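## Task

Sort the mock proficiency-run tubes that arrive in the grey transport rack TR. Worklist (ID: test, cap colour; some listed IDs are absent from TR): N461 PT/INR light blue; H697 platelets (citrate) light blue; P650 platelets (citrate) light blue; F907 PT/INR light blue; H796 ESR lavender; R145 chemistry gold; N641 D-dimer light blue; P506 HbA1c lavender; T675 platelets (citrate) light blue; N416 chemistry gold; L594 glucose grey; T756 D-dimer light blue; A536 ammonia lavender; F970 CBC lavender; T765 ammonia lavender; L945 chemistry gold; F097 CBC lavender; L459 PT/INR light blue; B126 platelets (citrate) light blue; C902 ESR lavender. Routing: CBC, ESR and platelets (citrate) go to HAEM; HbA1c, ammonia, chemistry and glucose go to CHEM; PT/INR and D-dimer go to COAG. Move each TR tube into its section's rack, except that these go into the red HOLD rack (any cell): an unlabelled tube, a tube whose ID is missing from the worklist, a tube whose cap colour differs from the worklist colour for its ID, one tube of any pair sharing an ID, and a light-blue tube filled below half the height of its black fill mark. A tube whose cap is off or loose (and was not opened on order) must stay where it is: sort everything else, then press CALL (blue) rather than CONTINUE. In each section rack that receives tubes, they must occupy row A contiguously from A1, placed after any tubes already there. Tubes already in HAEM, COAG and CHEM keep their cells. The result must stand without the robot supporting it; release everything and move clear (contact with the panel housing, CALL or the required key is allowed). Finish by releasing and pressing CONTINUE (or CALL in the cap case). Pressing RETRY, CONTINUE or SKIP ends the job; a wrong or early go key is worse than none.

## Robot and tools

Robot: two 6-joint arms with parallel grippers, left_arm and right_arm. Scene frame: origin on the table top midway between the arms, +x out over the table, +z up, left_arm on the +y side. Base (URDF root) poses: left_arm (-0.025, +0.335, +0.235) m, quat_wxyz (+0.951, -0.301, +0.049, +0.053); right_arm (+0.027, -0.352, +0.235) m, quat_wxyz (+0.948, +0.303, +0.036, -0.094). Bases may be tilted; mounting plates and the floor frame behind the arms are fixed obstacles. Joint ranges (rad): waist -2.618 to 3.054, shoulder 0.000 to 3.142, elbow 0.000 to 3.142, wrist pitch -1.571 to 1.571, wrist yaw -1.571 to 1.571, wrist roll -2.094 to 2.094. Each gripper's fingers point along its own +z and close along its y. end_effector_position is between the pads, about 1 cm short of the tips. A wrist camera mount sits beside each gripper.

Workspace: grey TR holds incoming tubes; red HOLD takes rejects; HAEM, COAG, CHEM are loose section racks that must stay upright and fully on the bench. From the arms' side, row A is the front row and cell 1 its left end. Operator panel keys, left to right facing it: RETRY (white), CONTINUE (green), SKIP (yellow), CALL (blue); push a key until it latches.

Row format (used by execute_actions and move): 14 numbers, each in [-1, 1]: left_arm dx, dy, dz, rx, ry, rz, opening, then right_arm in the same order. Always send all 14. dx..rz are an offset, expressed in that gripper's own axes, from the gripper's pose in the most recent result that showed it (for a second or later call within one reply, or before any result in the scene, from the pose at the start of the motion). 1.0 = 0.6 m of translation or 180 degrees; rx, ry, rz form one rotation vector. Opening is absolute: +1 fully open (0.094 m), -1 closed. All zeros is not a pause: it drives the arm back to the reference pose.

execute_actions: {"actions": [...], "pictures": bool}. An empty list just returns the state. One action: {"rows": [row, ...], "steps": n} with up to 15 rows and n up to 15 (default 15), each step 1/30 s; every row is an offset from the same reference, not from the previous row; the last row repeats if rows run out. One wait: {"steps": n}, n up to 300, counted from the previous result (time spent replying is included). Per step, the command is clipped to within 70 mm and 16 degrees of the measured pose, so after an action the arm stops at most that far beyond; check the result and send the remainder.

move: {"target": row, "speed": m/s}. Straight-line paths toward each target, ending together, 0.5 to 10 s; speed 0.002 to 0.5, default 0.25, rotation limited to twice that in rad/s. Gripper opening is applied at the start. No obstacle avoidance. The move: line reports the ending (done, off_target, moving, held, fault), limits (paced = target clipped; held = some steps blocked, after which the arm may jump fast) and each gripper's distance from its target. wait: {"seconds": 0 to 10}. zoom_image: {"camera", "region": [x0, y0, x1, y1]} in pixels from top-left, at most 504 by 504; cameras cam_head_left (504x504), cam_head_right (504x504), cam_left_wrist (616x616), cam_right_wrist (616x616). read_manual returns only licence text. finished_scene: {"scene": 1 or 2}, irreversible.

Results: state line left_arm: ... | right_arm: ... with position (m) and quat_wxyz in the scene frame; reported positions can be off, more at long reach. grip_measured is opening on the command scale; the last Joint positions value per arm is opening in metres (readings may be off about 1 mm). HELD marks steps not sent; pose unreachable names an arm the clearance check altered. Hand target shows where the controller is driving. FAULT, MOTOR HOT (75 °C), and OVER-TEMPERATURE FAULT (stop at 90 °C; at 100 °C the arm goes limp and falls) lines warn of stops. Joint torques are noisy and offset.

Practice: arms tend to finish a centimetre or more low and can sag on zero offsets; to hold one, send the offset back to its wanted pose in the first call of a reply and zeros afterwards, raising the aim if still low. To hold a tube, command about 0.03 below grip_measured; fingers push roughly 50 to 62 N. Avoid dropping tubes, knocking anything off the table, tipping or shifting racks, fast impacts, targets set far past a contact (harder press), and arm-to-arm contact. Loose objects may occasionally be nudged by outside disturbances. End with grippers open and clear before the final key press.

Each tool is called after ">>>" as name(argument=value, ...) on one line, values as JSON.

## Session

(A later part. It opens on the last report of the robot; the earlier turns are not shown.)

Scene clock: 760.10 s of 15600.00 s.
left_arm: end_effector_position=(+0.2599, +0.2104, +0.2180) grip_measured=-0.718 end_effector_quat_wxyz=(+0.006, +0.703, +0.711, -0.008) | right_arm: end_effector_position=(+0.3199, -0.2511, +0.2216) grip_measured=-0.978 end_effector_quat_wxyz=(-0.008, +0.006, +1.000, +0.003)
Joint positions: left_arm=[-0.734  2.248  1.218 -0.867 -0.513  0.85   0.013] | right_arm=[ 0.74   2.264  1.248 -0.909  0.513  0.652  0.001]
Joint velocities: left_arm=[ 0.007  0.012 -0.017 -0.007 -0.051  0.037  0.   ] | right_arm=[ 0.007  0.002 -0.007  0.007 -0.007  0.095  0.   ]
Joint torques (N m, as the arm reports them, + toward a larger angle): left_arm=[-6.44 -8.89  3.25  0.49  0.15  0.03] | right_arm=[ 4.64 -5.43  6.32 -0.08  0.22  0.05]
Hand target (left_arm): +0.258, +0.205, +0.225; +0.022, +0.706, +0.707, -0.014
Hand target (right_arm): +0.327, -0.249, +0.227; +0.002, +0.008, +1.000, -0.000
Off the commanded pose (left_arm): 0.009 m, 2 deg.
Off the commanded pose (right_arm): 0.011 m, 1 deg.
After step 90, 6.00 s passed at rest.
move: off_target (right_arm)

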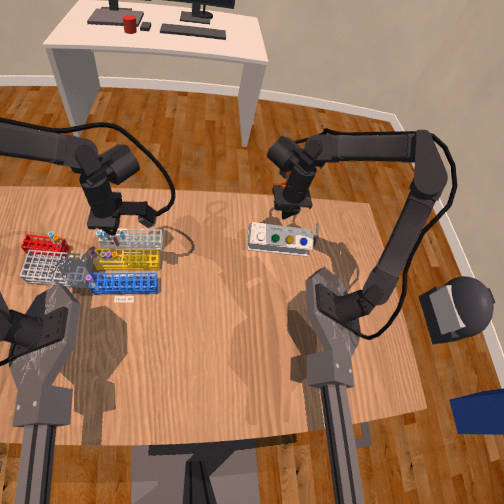

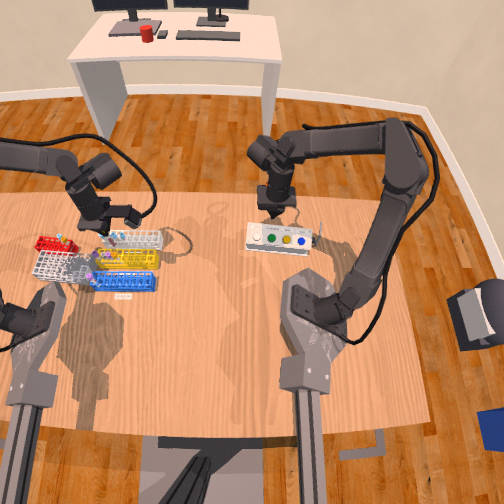

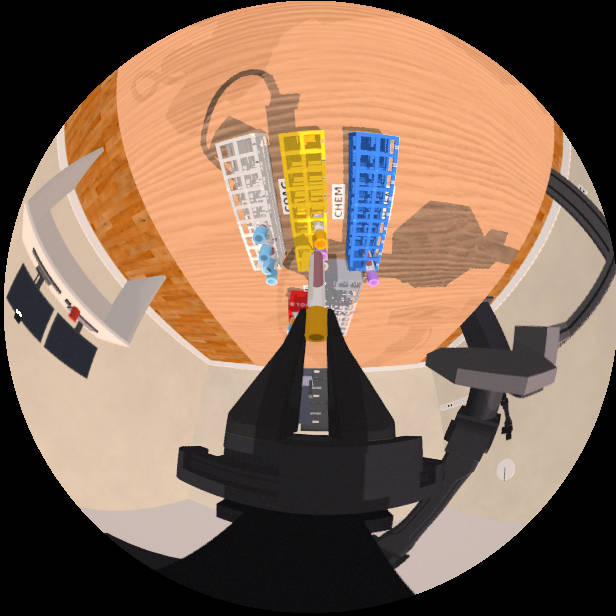

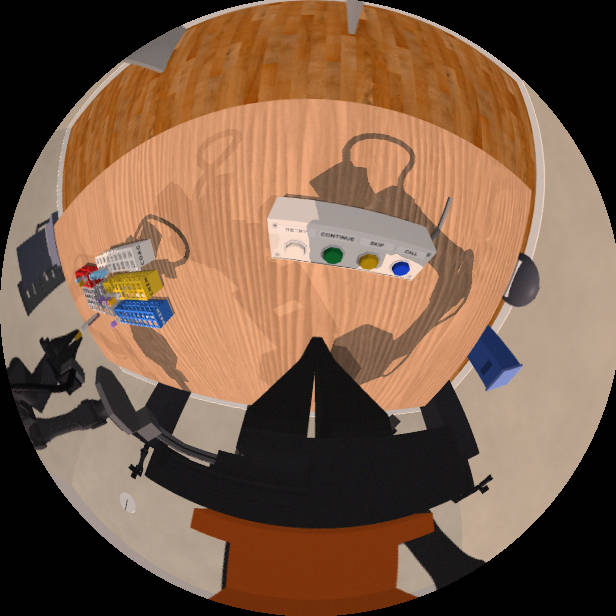

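>>> move(target=[-0.008,-0.011,0.135,0.002,0.008,0.006,-0.75,-0.02,-0.03,0.14,0,0,0,-1], speed=0.1)

>>> zoom_image(camera="cam_left_wrist", region=[250,200,390,340])

Scene clock: 764.23 s of 15600.00 s.
left_arm: end_effector_position=(+0.2568, +0.2044, +0.1434) grip_measured=-0.718 end_effector_quat_wxyz=(-0.000, +0.706, +0.708, -0.001) | right_arm: end_effector_position=(+0.3361, -0.2696, +0.1396) grip_measured=-0.978 end_effector_quat_wxyz=(-0.010, +0.015, +1.000, +0.011)
Joint positions: left_arm=[-0.642  2.399  1.12  -0.579 -0.556  0.954  0.013] | right_arm=[ 0.544  2.368  1.144 -0.584  0.555  0.45   0.001]
Joint velocities: left_arm=[-0.012 -0.017 -0.012  0.007 -0.066  0.037  0.001] | right_arm=[ 0.002  0.012 -0.027 -0.007 -0.081  0.022  0.001]
Joint torques (N m, as the arm reports them, + toward a larger angle): left_arm=[-5.39 -6.6   2.6   0.43 -0.07 -0.02] | right_arm=[ 5.2  -6.16  1.79  0.11  0.21 -0.07]
Hand target (left_arm): +0.252, +0.205, +0.137; -0.006, +0.710, +0.704, -0.001
Hand target (right_arm): +0.331, -0.269, +0.138; -0.008, +0.006, +1.000, +0.003
Off the commanded pose (left_arm): 0.007 m, 1 deg.
Off the commanded pose (right_arm): 0.006 m, 1 deg.
move: done

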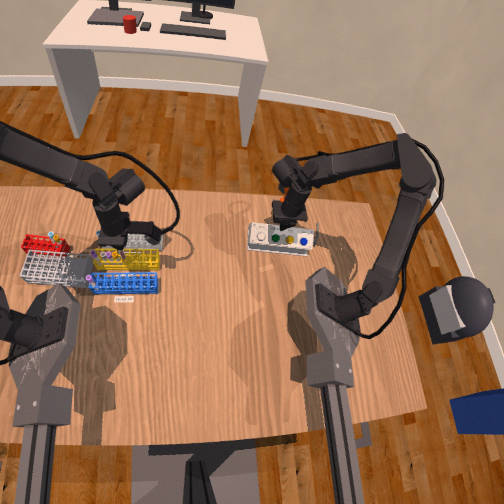

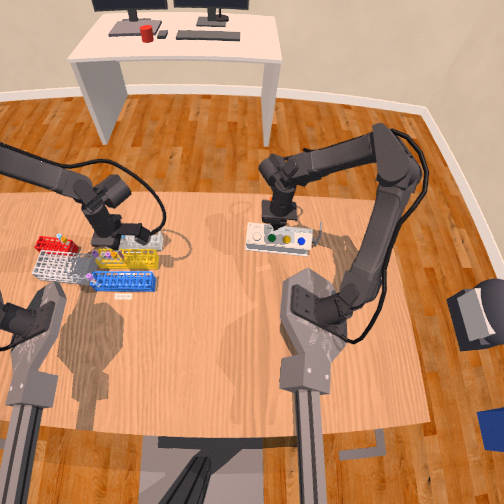

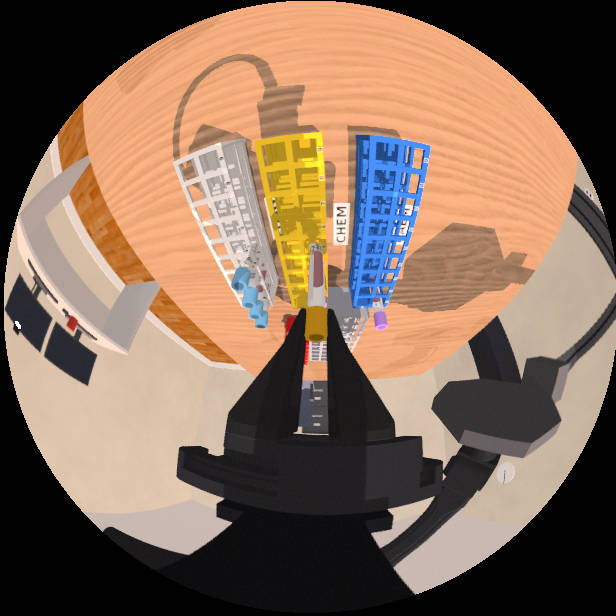

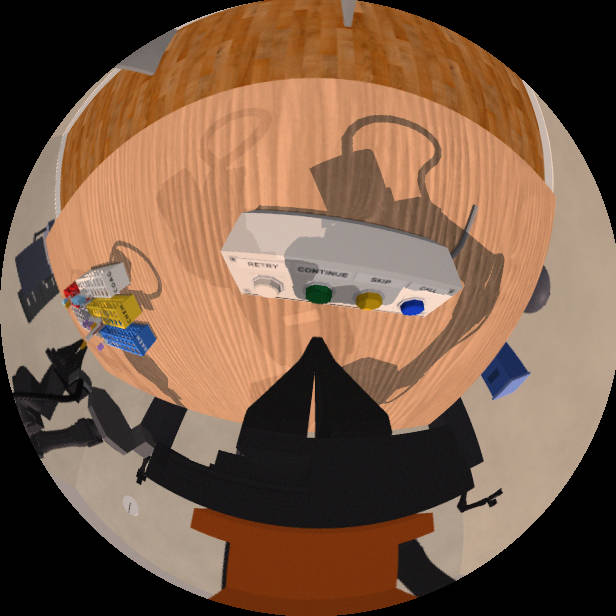

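Region (250, 200, 390, 340) of cam_left_wrist's 616x616 image, scaled by 3.600, with more detail than that image has.

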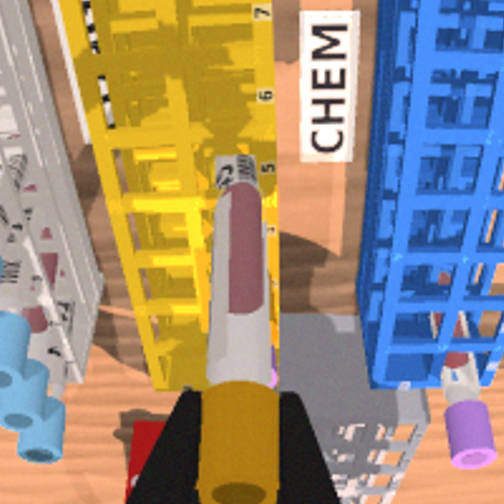

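>>> execute_actions(actions=[{"rows":[[-0.007,-0.004,0.025,0.002,0,0.003,-0.75,0,0,0,0,0,0,-1]]}])

>>> zoom_image(camera="cam_left_wrist", region=[250,200,390,340])

Scene clock: 767.37 s of 15600.00 s.
left_arm: end_effector_position=(+0.2574, +0.2011, +0.1349) grip_measured=-0.718 end_effector_quat_wxyz=(+0.001, +0.707, +0.707, -0.001) | right_arm: end_effector_position=(+0.3366, -0.2711, +0.1384) grip_measured=-0.978 end_effector_quat_wxyz=(-0.011, +0.018, +1.000, +0.011)
Joint positions: left_arm=[-0.633  2.424  1.12  -0.544 -0.557  0.968  0.013] | right_arm=[ 0.538  2.368  1.144 -0.582  0.555  0.449  0.001]
Joint velocities: left_arm=[-0.007  0.007 -0.007  0.037  0.037  0.037 -0.001] | right_arm=[-0.007  0.007  0.012  0.095 -0.022  0.022 -0.   ]
Joint torques (N m, as the arm reports them, + toward a larger angle): left_arm=[-5.16 -6.51  2.9   0.46 -0.03  0.05] | right_arm=[ 4.9  -6.43  3.08 -0.03  0.05 -0.03]
Hand target (left_arm): +0.254, +0.200, +0.129; -0.002, +0.709, +0.705, -0.003
Hand target (right_arm): +0.336, -0.270, +0.140; -0.010, +0.015, +1.000, +0.011
Off the commanded pose (left_arm): 0.007 m, 1 deg.
Off the commanded pose (right_arm): 0.002 m, 0 deg.
Steps of this call (steps 1 to 79: nothing new was sent; steps 80 to 94: all 15 steps of this action). Readings (end_effector_position):
80: left_arm (+0.2572, +0.2040, +0.1427) | right_arm (+0.3365, -0.2696, +0.1395)
81: left_arm (+0.2576, +0.2032, +0.1414) | right_arm (+0.3365, -0.2698, +0.1393)
83: left_arm (+0.2572, +0.2023, +0.1381) | right_arm (+0.3366, -0.2705, +0.1389)
87: left_arm (+0.2563, +0.2019, +0.1349) | right_arm (+0.3366, -0.2711, +0.1384)
94: the state above

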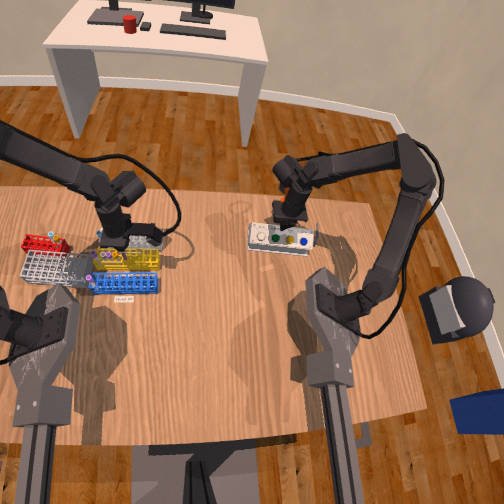

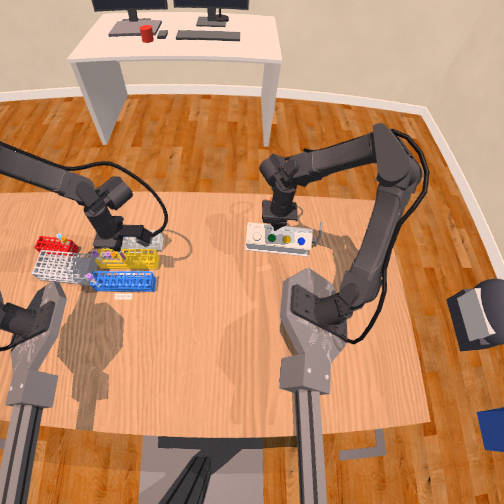

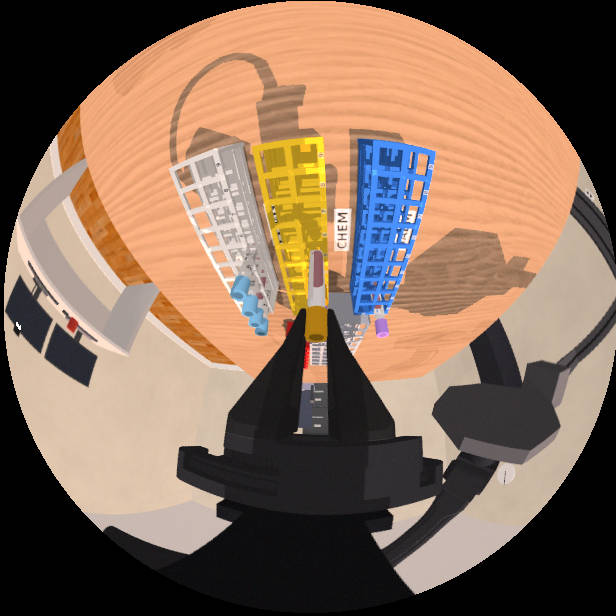

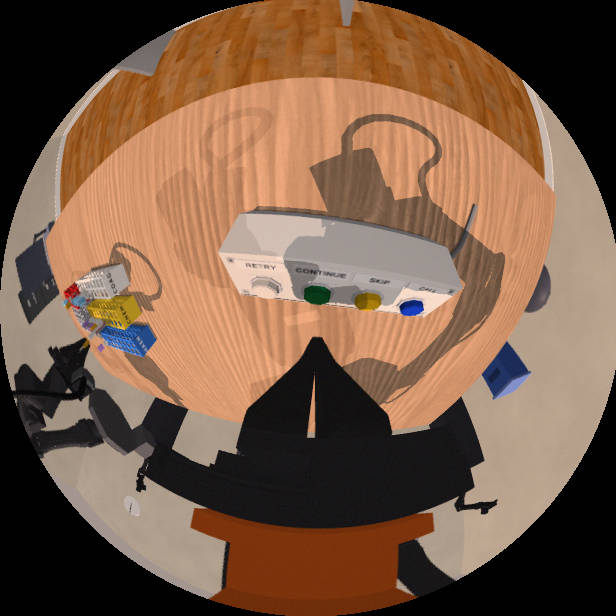

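Region (250, 200, 390, 340) of cam_left_wrist's 616x616 image, scaled by 3.600, with more detail than that image has.

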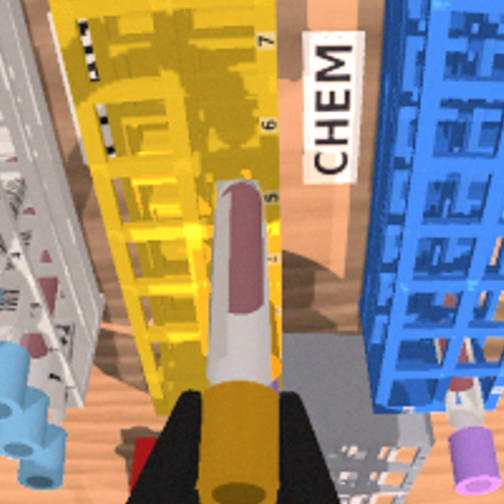

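>>> execute_actions(actions=[{"rows":[[-0.002,-0.004,0.02,0.002,0,0.002,-0.75,0,0,0,0,0,0,-1],[-0.002,-0.004,0.026,0.002,0,0.002,-0.75,0,0,0,0,0,0,-1],[-0.002,-0.004,0.032,0.002,0,0.002,-0.75,0,0,0,0,0,0,-1],[-0.002,-0.004,0.038,0.002,0,0.002,-0.75,0,0,0,0,0,0,-1]]}])

Scene clock: 770.63 s of 15600.00 s.
left_arm: end_effector_position=(+0.2618, +0.2002, +0.1193) grip_measured=-0.718 end_effector_quat_wxyz=(+0.005, +0.704, +0.710, -0.003) | right_arm: end_effector_position=(+0.3366, -0.2727, +0.1373) grip_measured=-0.978 end_effector_quat_wxyz=(-0.013, +0.020, +1.000, +0.011)
Joint positions: left_arm=[-0.601  2.461  1.12  -0.481 -0.561  1.     0.013] | right_arm=[ 0.531  2.368  1.144 -0.582  0.555  0.449  0.001]
Joint velocities: left_arm=[-0.007 -0.007 -0.007  0.007  0.037 -0.007  0.   ] | right_arm=[ 0.002 -0.002 -0.012  0.022 -0.095  0.037 -0.001]
Joint torques (N m, as the arm reports them, + toward a larger angle): left_arm=[-5.57 -6.77  1.81  0.52 -0.03  0.07] | right_arm=[ 4.91 -6.41  3.17  0.02  0.02 -0.05]
Hand target (left_arm): +0.255, +0.200, +0.112; -0.001, +0.709, +0.705, -0.004
Hand target (right_arm): +0.337, -0.271, +0.138; -0.011, +0.018, +1.000, +0.011
Off the commanded pose (left_arm): 0.010 m, 1 deg.
Off the commanded pose (right_arm): 0.002 m, 0 deg.
Steps of this call (steps 1 to 83: nothing new was sent; steps 84 to 98: all 15 steps of this action). Readings (end_effector_position):
84: left_arm (+0.2581, +0.2010, +0.1347) | right_arm (+0.3366, -0.2712, +0.1383)
85: left_arm (+0.2586, +0.2007, +0.1339) | right_arm (+0.3366, -0.2714, +0.1382)
87: left_arm (+0.2603, +0.2005, +0.1300) | right_arm (+0.3366, -0.2721, +0.1377)
91: left_arm (+0.2601, +0.2014, +0.1206) | right_arm (+0.3366, -0.2727, +0.1373)
98: the state above

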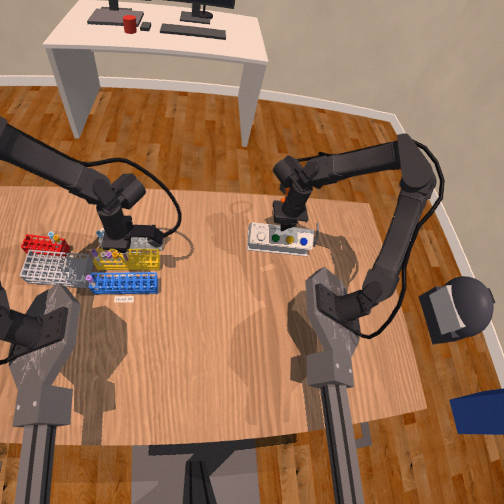

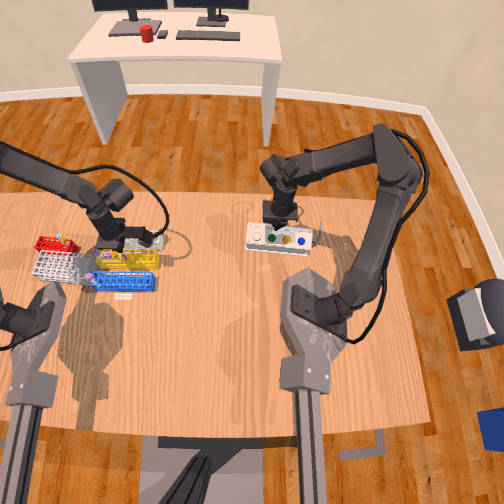

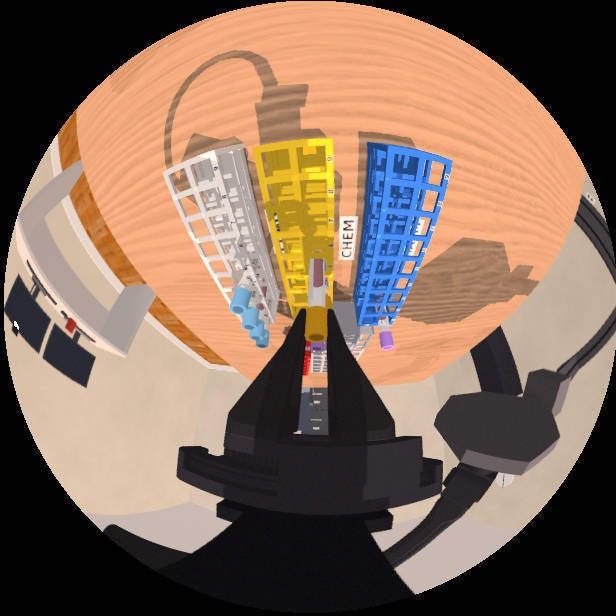

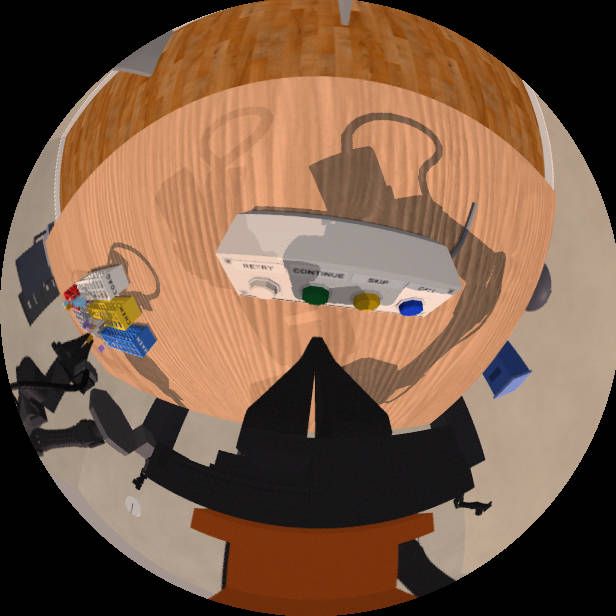

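>>> move(target=[0.002,-0.014,0.051,0.002,0.003,0.003,-0.75,0,0,0,0,0,0,-1], speed=0.05)

>>> execute_actions(actions=[{"rows":[[0,0,0,0,0,0,-0.5,0,0,0,0,0,0,-1]],"steps":8}], pictures=false)

>>> move(target=[-0.008,0.01,-0.22,0,0,0,-0.5,0.02,0.008,0.055,0,0,0,-1], speed=0.12)

>>> zoom_image(camera="cam_head_left", region=[230,180,340,270])

>>> zoom_image(camera="cam_left_wrist", region=[200,120,420,340])

Scene clock: 779.27 s of 15600.00 s.
left_arm: end_effector_position=(+0.2608, +0.2005, +0.0964) grip_measured=-0.718 end_effector_quat_wxyz=(+0.007, +0.703, +0.711, -0.000) | right_arm: end_effector_position=(+0.3367, -0.2743, +0.1361) grip_measured=-0.978 end_effector_quat_wxyz=(-0.015, +0.023, +1.000, +0.011)
Joint positions: left_arm=[-0.564  2.511  1.096 -0.378 -0.574  1.042  0.013] | right_arm=[ 0.525  2.368  1.144 -0.582  0.555  0.449  0.001]
Joint velocities: left_arm=[ 0.007 -0.007 -0.007 -0.022 -0.051  0.007 -0.   ] | right_arm=[ 0.002  0.002  0.007 -0.007 -0.007 -0.095 -0.   ]
Joint torques (N m, as the arm reports them, + toward a larger angle): left_arm=[-5.37 -6.49  1.8   0.48 -0.03  0.06] | right_arm=[ 4.92 -6.47  3.18 -0.02  0.03 -0.01]
Hand target (left_arm): +0.253, +0.201, +0.089; -0.001, +0.707, +0.707, -0.002
Hand target (right_arm): +0.337, -0.273, +0.137; -0.013, +0.021, +1.000, +0.011
Off the commanded pose (left_arm): 0.011 m, 1 deg.
Off the commanded pose (right_arm): 0.002 m, 0 deg.
After step 90, 4.57 s passed at rest.
move: off_target (left_arm)

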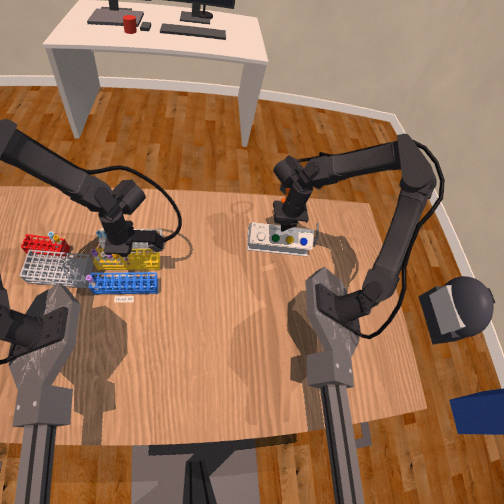

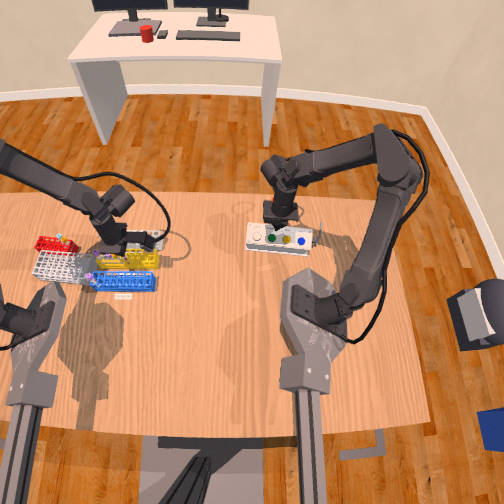

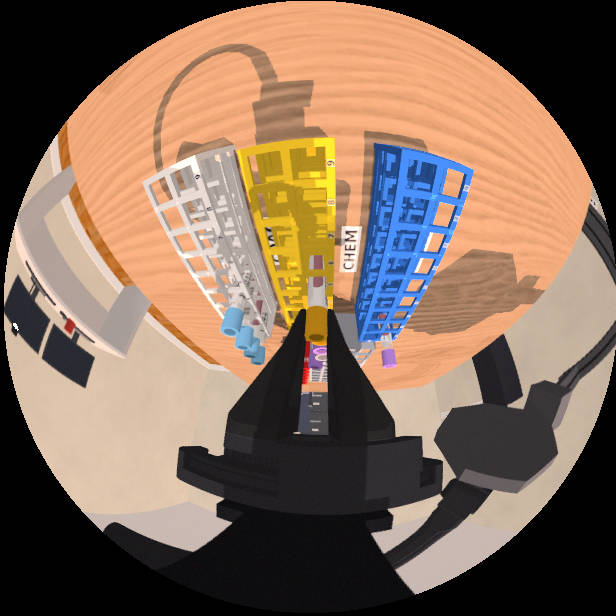

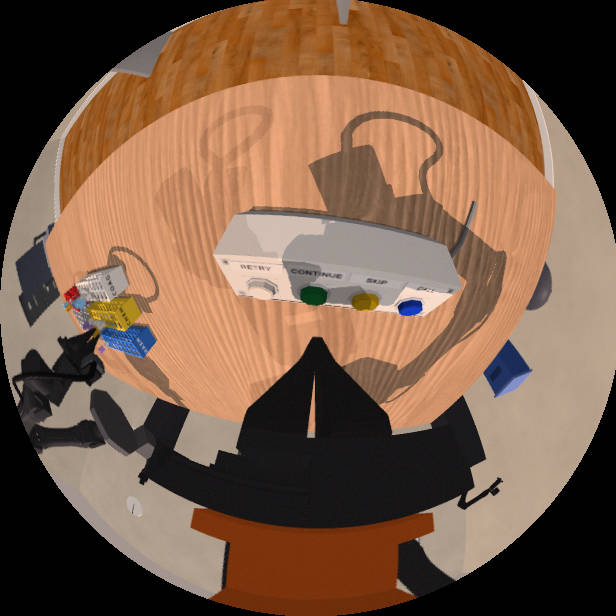

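Scene clock: 779.53 s of 15600.00 s.
left_arm: end_effector_position=(+0.2608, +0.2005, +0.0964) grip_measured=-0.502 end_effector_quat_wxyz=(+0.007, +0.703, +0.711, -0.000) | right_arm: end_effector_position=(+0.3367, -0.2759, +0.1350) grip_measured=-0.978 end_effector_quat_wxyz=(-0.016, +0.026, +0.999, +0.011)
Joint positions: left_arm=[-0.564  2.511  1.096 -0.378 -0.574  1.042  0.023] | right_arm=[ 0.519  2.368  1.144 -0.582  0.555  0.449  0.001]
Joint velocities: left_arm=[-0.017 -0.002 -0.022 -0.051  0.022  0.051 -0.   ] | right_arm=[ 0.007 -0.007 -0.012 -0.022  0.051 -0.037 -0.   ]
Joint torques (N m, as the arm reports them, + toward a larger angle): left_arm=[-5.62 -7.84  2.91  0.29 -0.02  0.01] | right_arm=[ 4.91 -6.42  2.98  0.01  0.02  0.  ]
Hand target (left_arm): +0.261, +0.201, +0.096; +0.007, +0.703, +0.711, -0.000
Hand target (right_arm): +0.337, -0.274, +0.136; -0.015, +0.023, +1.000, +0.011
Off the commanded pose (left_arm): 0.000 m, 0 deg.
Off the commanded pose (right_arm): 0.002 m, 0 deg.
Steps of this call (steps 1 to 8: all 8 steps of this action). Readings (end_effector_position):
1: left_arm (+0.2608, +0.2005, +0.0964) | right_arm (+0.3367, -0.2744, +0.1360)
2: left_arm (+0.2608, +0.2005, +0.0964) | right_arm (+0.3367, -0.2746, +0.1359)
4: left_arm (+0.2608, +0.2005, +0.0964) | right_arm (+0.3367, -0.2753, +0.1354)
8: the state above

Scene clock: 781.50 s of 15600.00 s.
left_arm: end_effector_position=(+0.2651, +0.2014, +0.2177) grip_measured=-0.502 end_effector_quat_wxyz=(-0.003, +0.704, +0.710, +0.006) | right_arm: end_effector_position=(+0.3310, -0.2708, +0.1059) grip_measured=-0.978 end_effector_quat_wxyz=(-0.014, +0.034, +0.999, +0.016)
Joint positions: left_arm=[-0.755  2.307  1.282 -0.903 -0.535  0.821  0.023] | right_arm=[ 0.483  2.426  1.096 -0.442  0.555  0.419  0.001]
Joint velocities: left_arm=[ 0.007  0.027  0.007 -0.022 -0.022  0.022 -0.001] | right_arm=[ 0.017 -0.007  0.007  0.007  0.081 -0.095  0.   ]
Joint torques (N m, as the arm reports them, + toward a larger angle): left_arm=[-6.56 -8.66  5.68  0.06  0.14 -0.05] | right_arm=[ 4.83 -6.03  1.33  0.13  0.09 -0.07]
Hand target (left_arm): +0.267, +0.196, +0.229; +0.008, +0.703, +0.711, -0.001
Hand target (right_arm): +0.324, -0.270, +0.103; -0.016, +0.026, +0.999, +0.011
Off the commanded pose (left_arm): 0.012 m, 1 deg.
Off the commanded pose (right_arm): 0.008 m, 1 deg.
move: off_target (left_arm)

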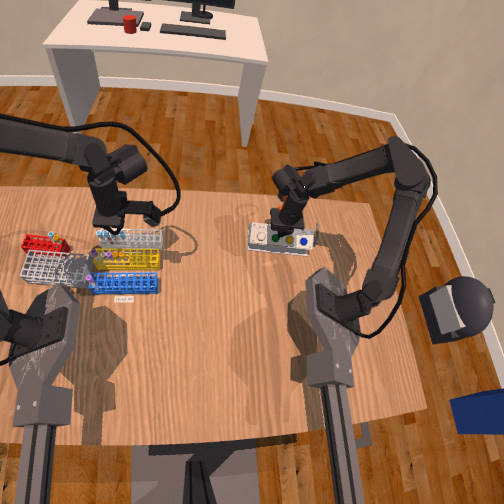

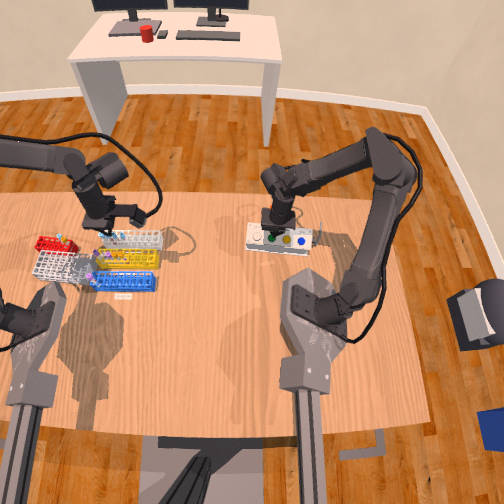

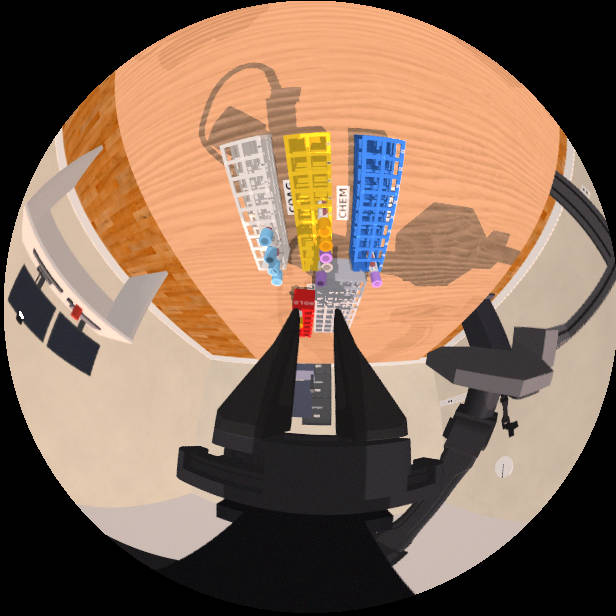

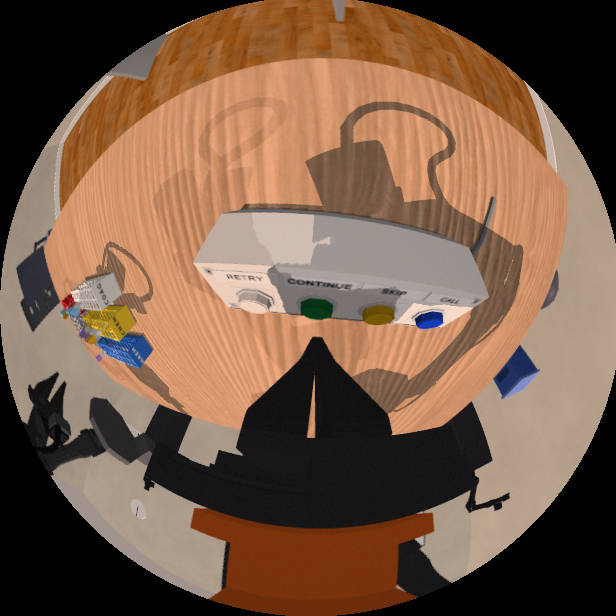

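Region (230, 180, 340, 270) of cam_head_left's 504x504 image, scaled by 4.582, with more detail than that image has; it fills the top 412 rows of this view, and the rest is white.

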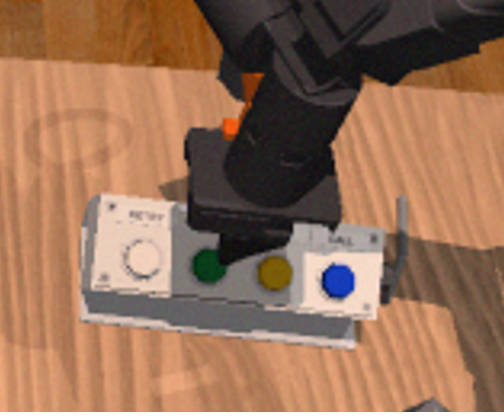

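Region (200, 120, 420, 340) of cam_left_wrist's 616x616 image, scaled by 2.291, with more detail than that image has.

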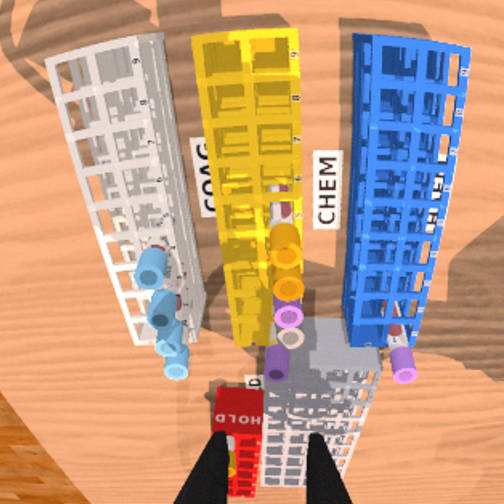

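>>> move(target=[0,0,0,0,0,0,-0.5,0.005,0,0.045,0,0,0,-1], speed=0.04)

>>> zoom_image(camera="cam_head_left", region=[230,180,340,270])

Scene clock: 785.23 s of 15600.00 s.
left_arm: end_effector_position=(+0.2648, +0.2016, +0.2177) grip_measured=-0.502 end_effector_quat_wxyz=(-0.004, +0.704, +0.710, +0.006) | right_arm: end_effector_position=(+0.3337, -0.2716, +0.0829) grip_measured=-0.978 end_effector_quat_wxyz=(-0.015, +0.042, +0.999, +0.020)
Joint positions: left_arm=[-0.755  2.307  1.282 -0.904 -0.534  0.82   0.023] | right_arm=[ 0.434  2.48   1.096 -0.357  0.555  0.377  0.001]
Joint velocities: left_arm=[ 0.007  0.002  0.002 -0.022 -0.037 -0.037 -0.001] | right_arm=[-0.012 -0.007 -0.027  0.037  0.022 -0.022 -0.001]
Joint torques (N m, as the arm reports them, + toward a larger angle): left_arm=[-5.43 -7.48  4.28  0.32 -0.05 -0.03] | right_arm=[ 4.9  -6.02  0.81  0.22  0.1  -0.06]
Hand target (left_arm): +0.265, +0.201, +0.218; -0.003, +0.704, +0.710, +0.006
Hand target (right_arm): +0.328, -0.270, +0.079; -0.014, +0.034, +0.999, +0.016
Off the commanded pose (left_arm): 0.000 m, 0 deg.
Off the commanded pose (right_arm): 0.008 m, 1 deg.
move: done

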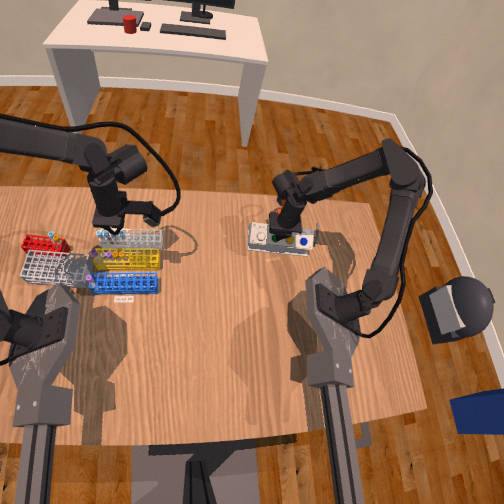

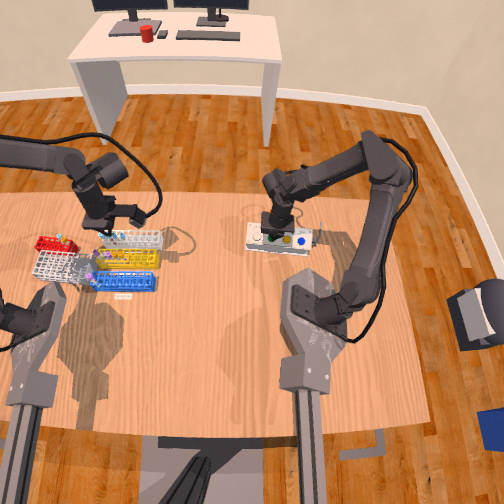

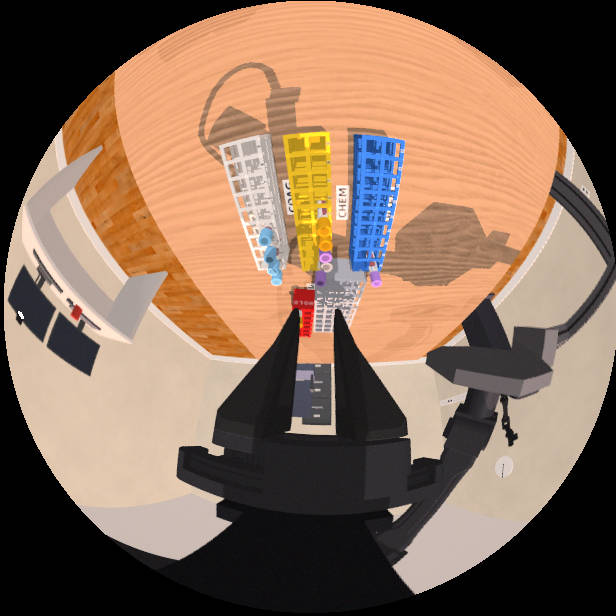

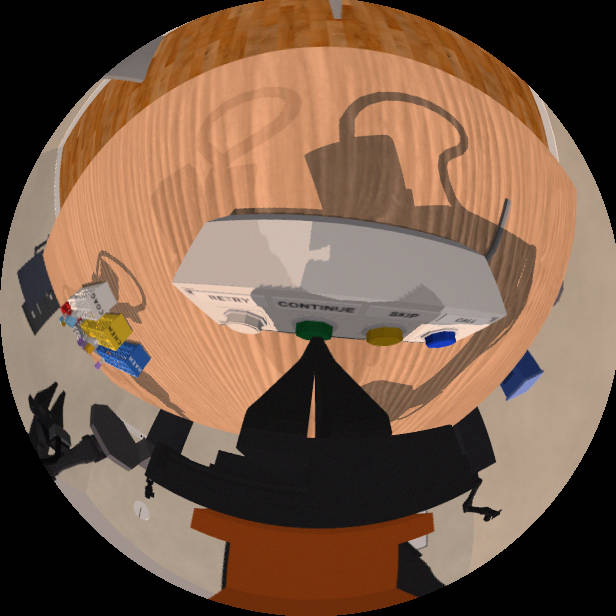

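Region (230, 180, 340, 270) of cam_head_left's 504x504 image, scaled by 4.582, with more detail than that image has; it fills the top 412 rows of this view, and the rest is white.

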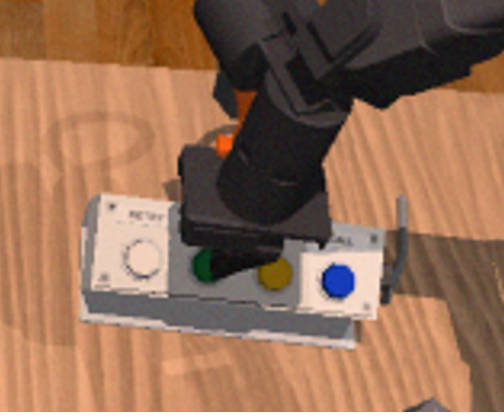

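>>> move(target=[0,0,0,0,0,0,-0.5,0.005,0.004,0.035,0,0,0,-1], speed=0.03)

>>> move(target=[0,0,0,0,0,0,-0.5,0,0,-0.07,0,0,0,-1], speed=0.1)

>>> zoom_image(camera="cam_right_wrist", region=[180,230,480,380])

Scene clock: 789.87 s of 15600.00 s.
left_arm: end_effector_position=(+0.2648, +0.2016, +0.2177) grip_measured=-0.502 end_effector_quat_wxyz=(-0.004, +0.704, +0.710, +0.006) | right_arm: end_effector_position=(+0.3303, -0.2713, +0.0767) grip_measured=-0.978 end_effector_quat_wxyz=(-0.022, +0.037, +0.999, +0.022)
Joint positions: left_arm=[-0.755  2.307  1.282 -0.904 -0.534  0.82   0.023] | right_arm=[ 0.423  2.497  1.096 -0.349  0.55   0.362  0.001]
Joint velocities: left_arm=[ 0.007 -0.002 -0.017 -0.037  0.022  0.051  0.001] | right_arm=[-0.012 -0.007 -0.002 -0.066 -0.081 -0.007 -0.001]
Joint torques (N m, as the arm reports them, + toward a larger angle): no reading
After step 90, 1.13 s passed at rest.
move: unfinished (the scene ended)
The task's run has ended: the event that ends the task has happened. This ends this scene only. If you have not yet called finished_scene for this scene, call it to go on to the next scene.

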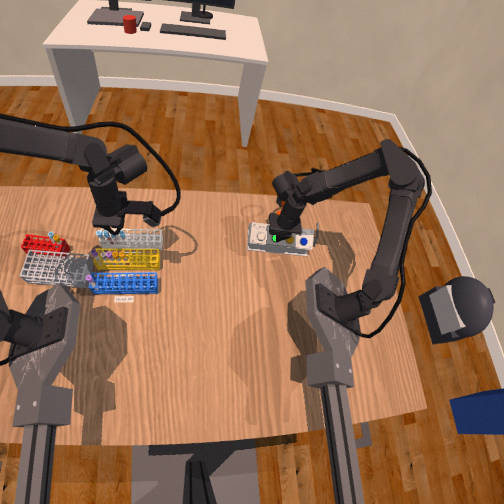

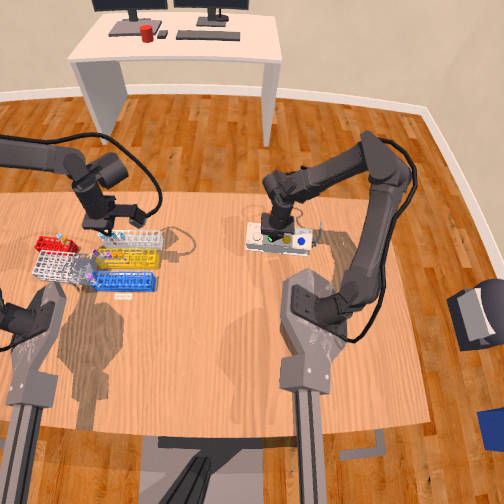

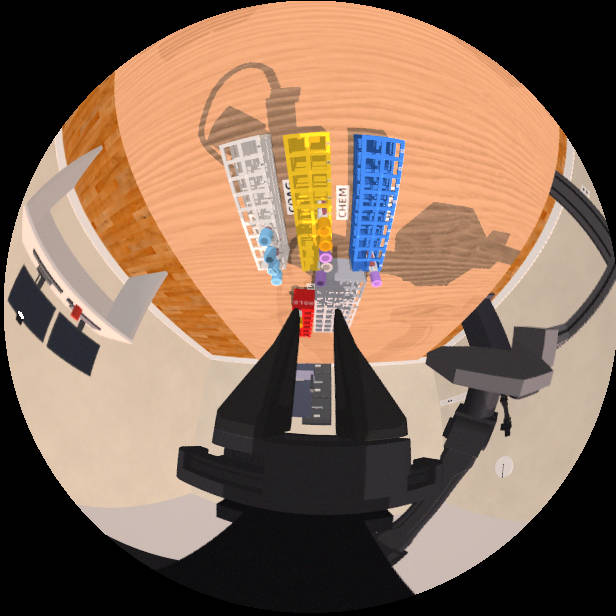

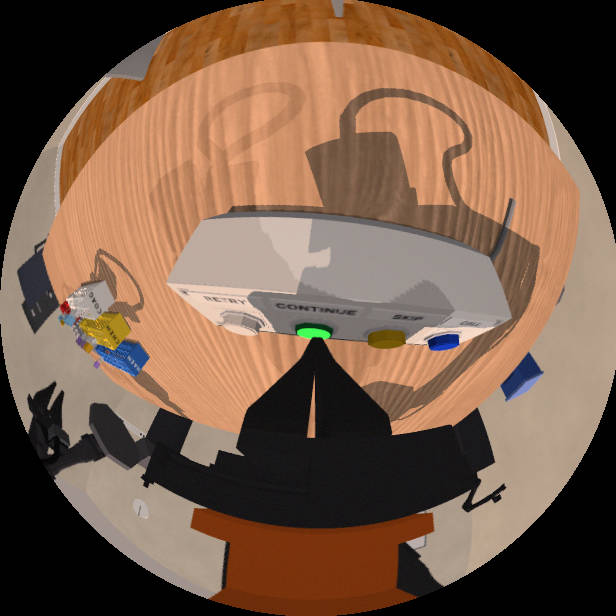

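The task's run has ended: the event that ends the task has happened. This scene is finished. If you have not yet called finished_scene for this scene, call it to go on to the next scene.

This scene is finished. If you have not yet called finished_scene for this scene, call it to go on to the next scene.

>>> finished_scene(scene=1)

The scene is finished: the task was done.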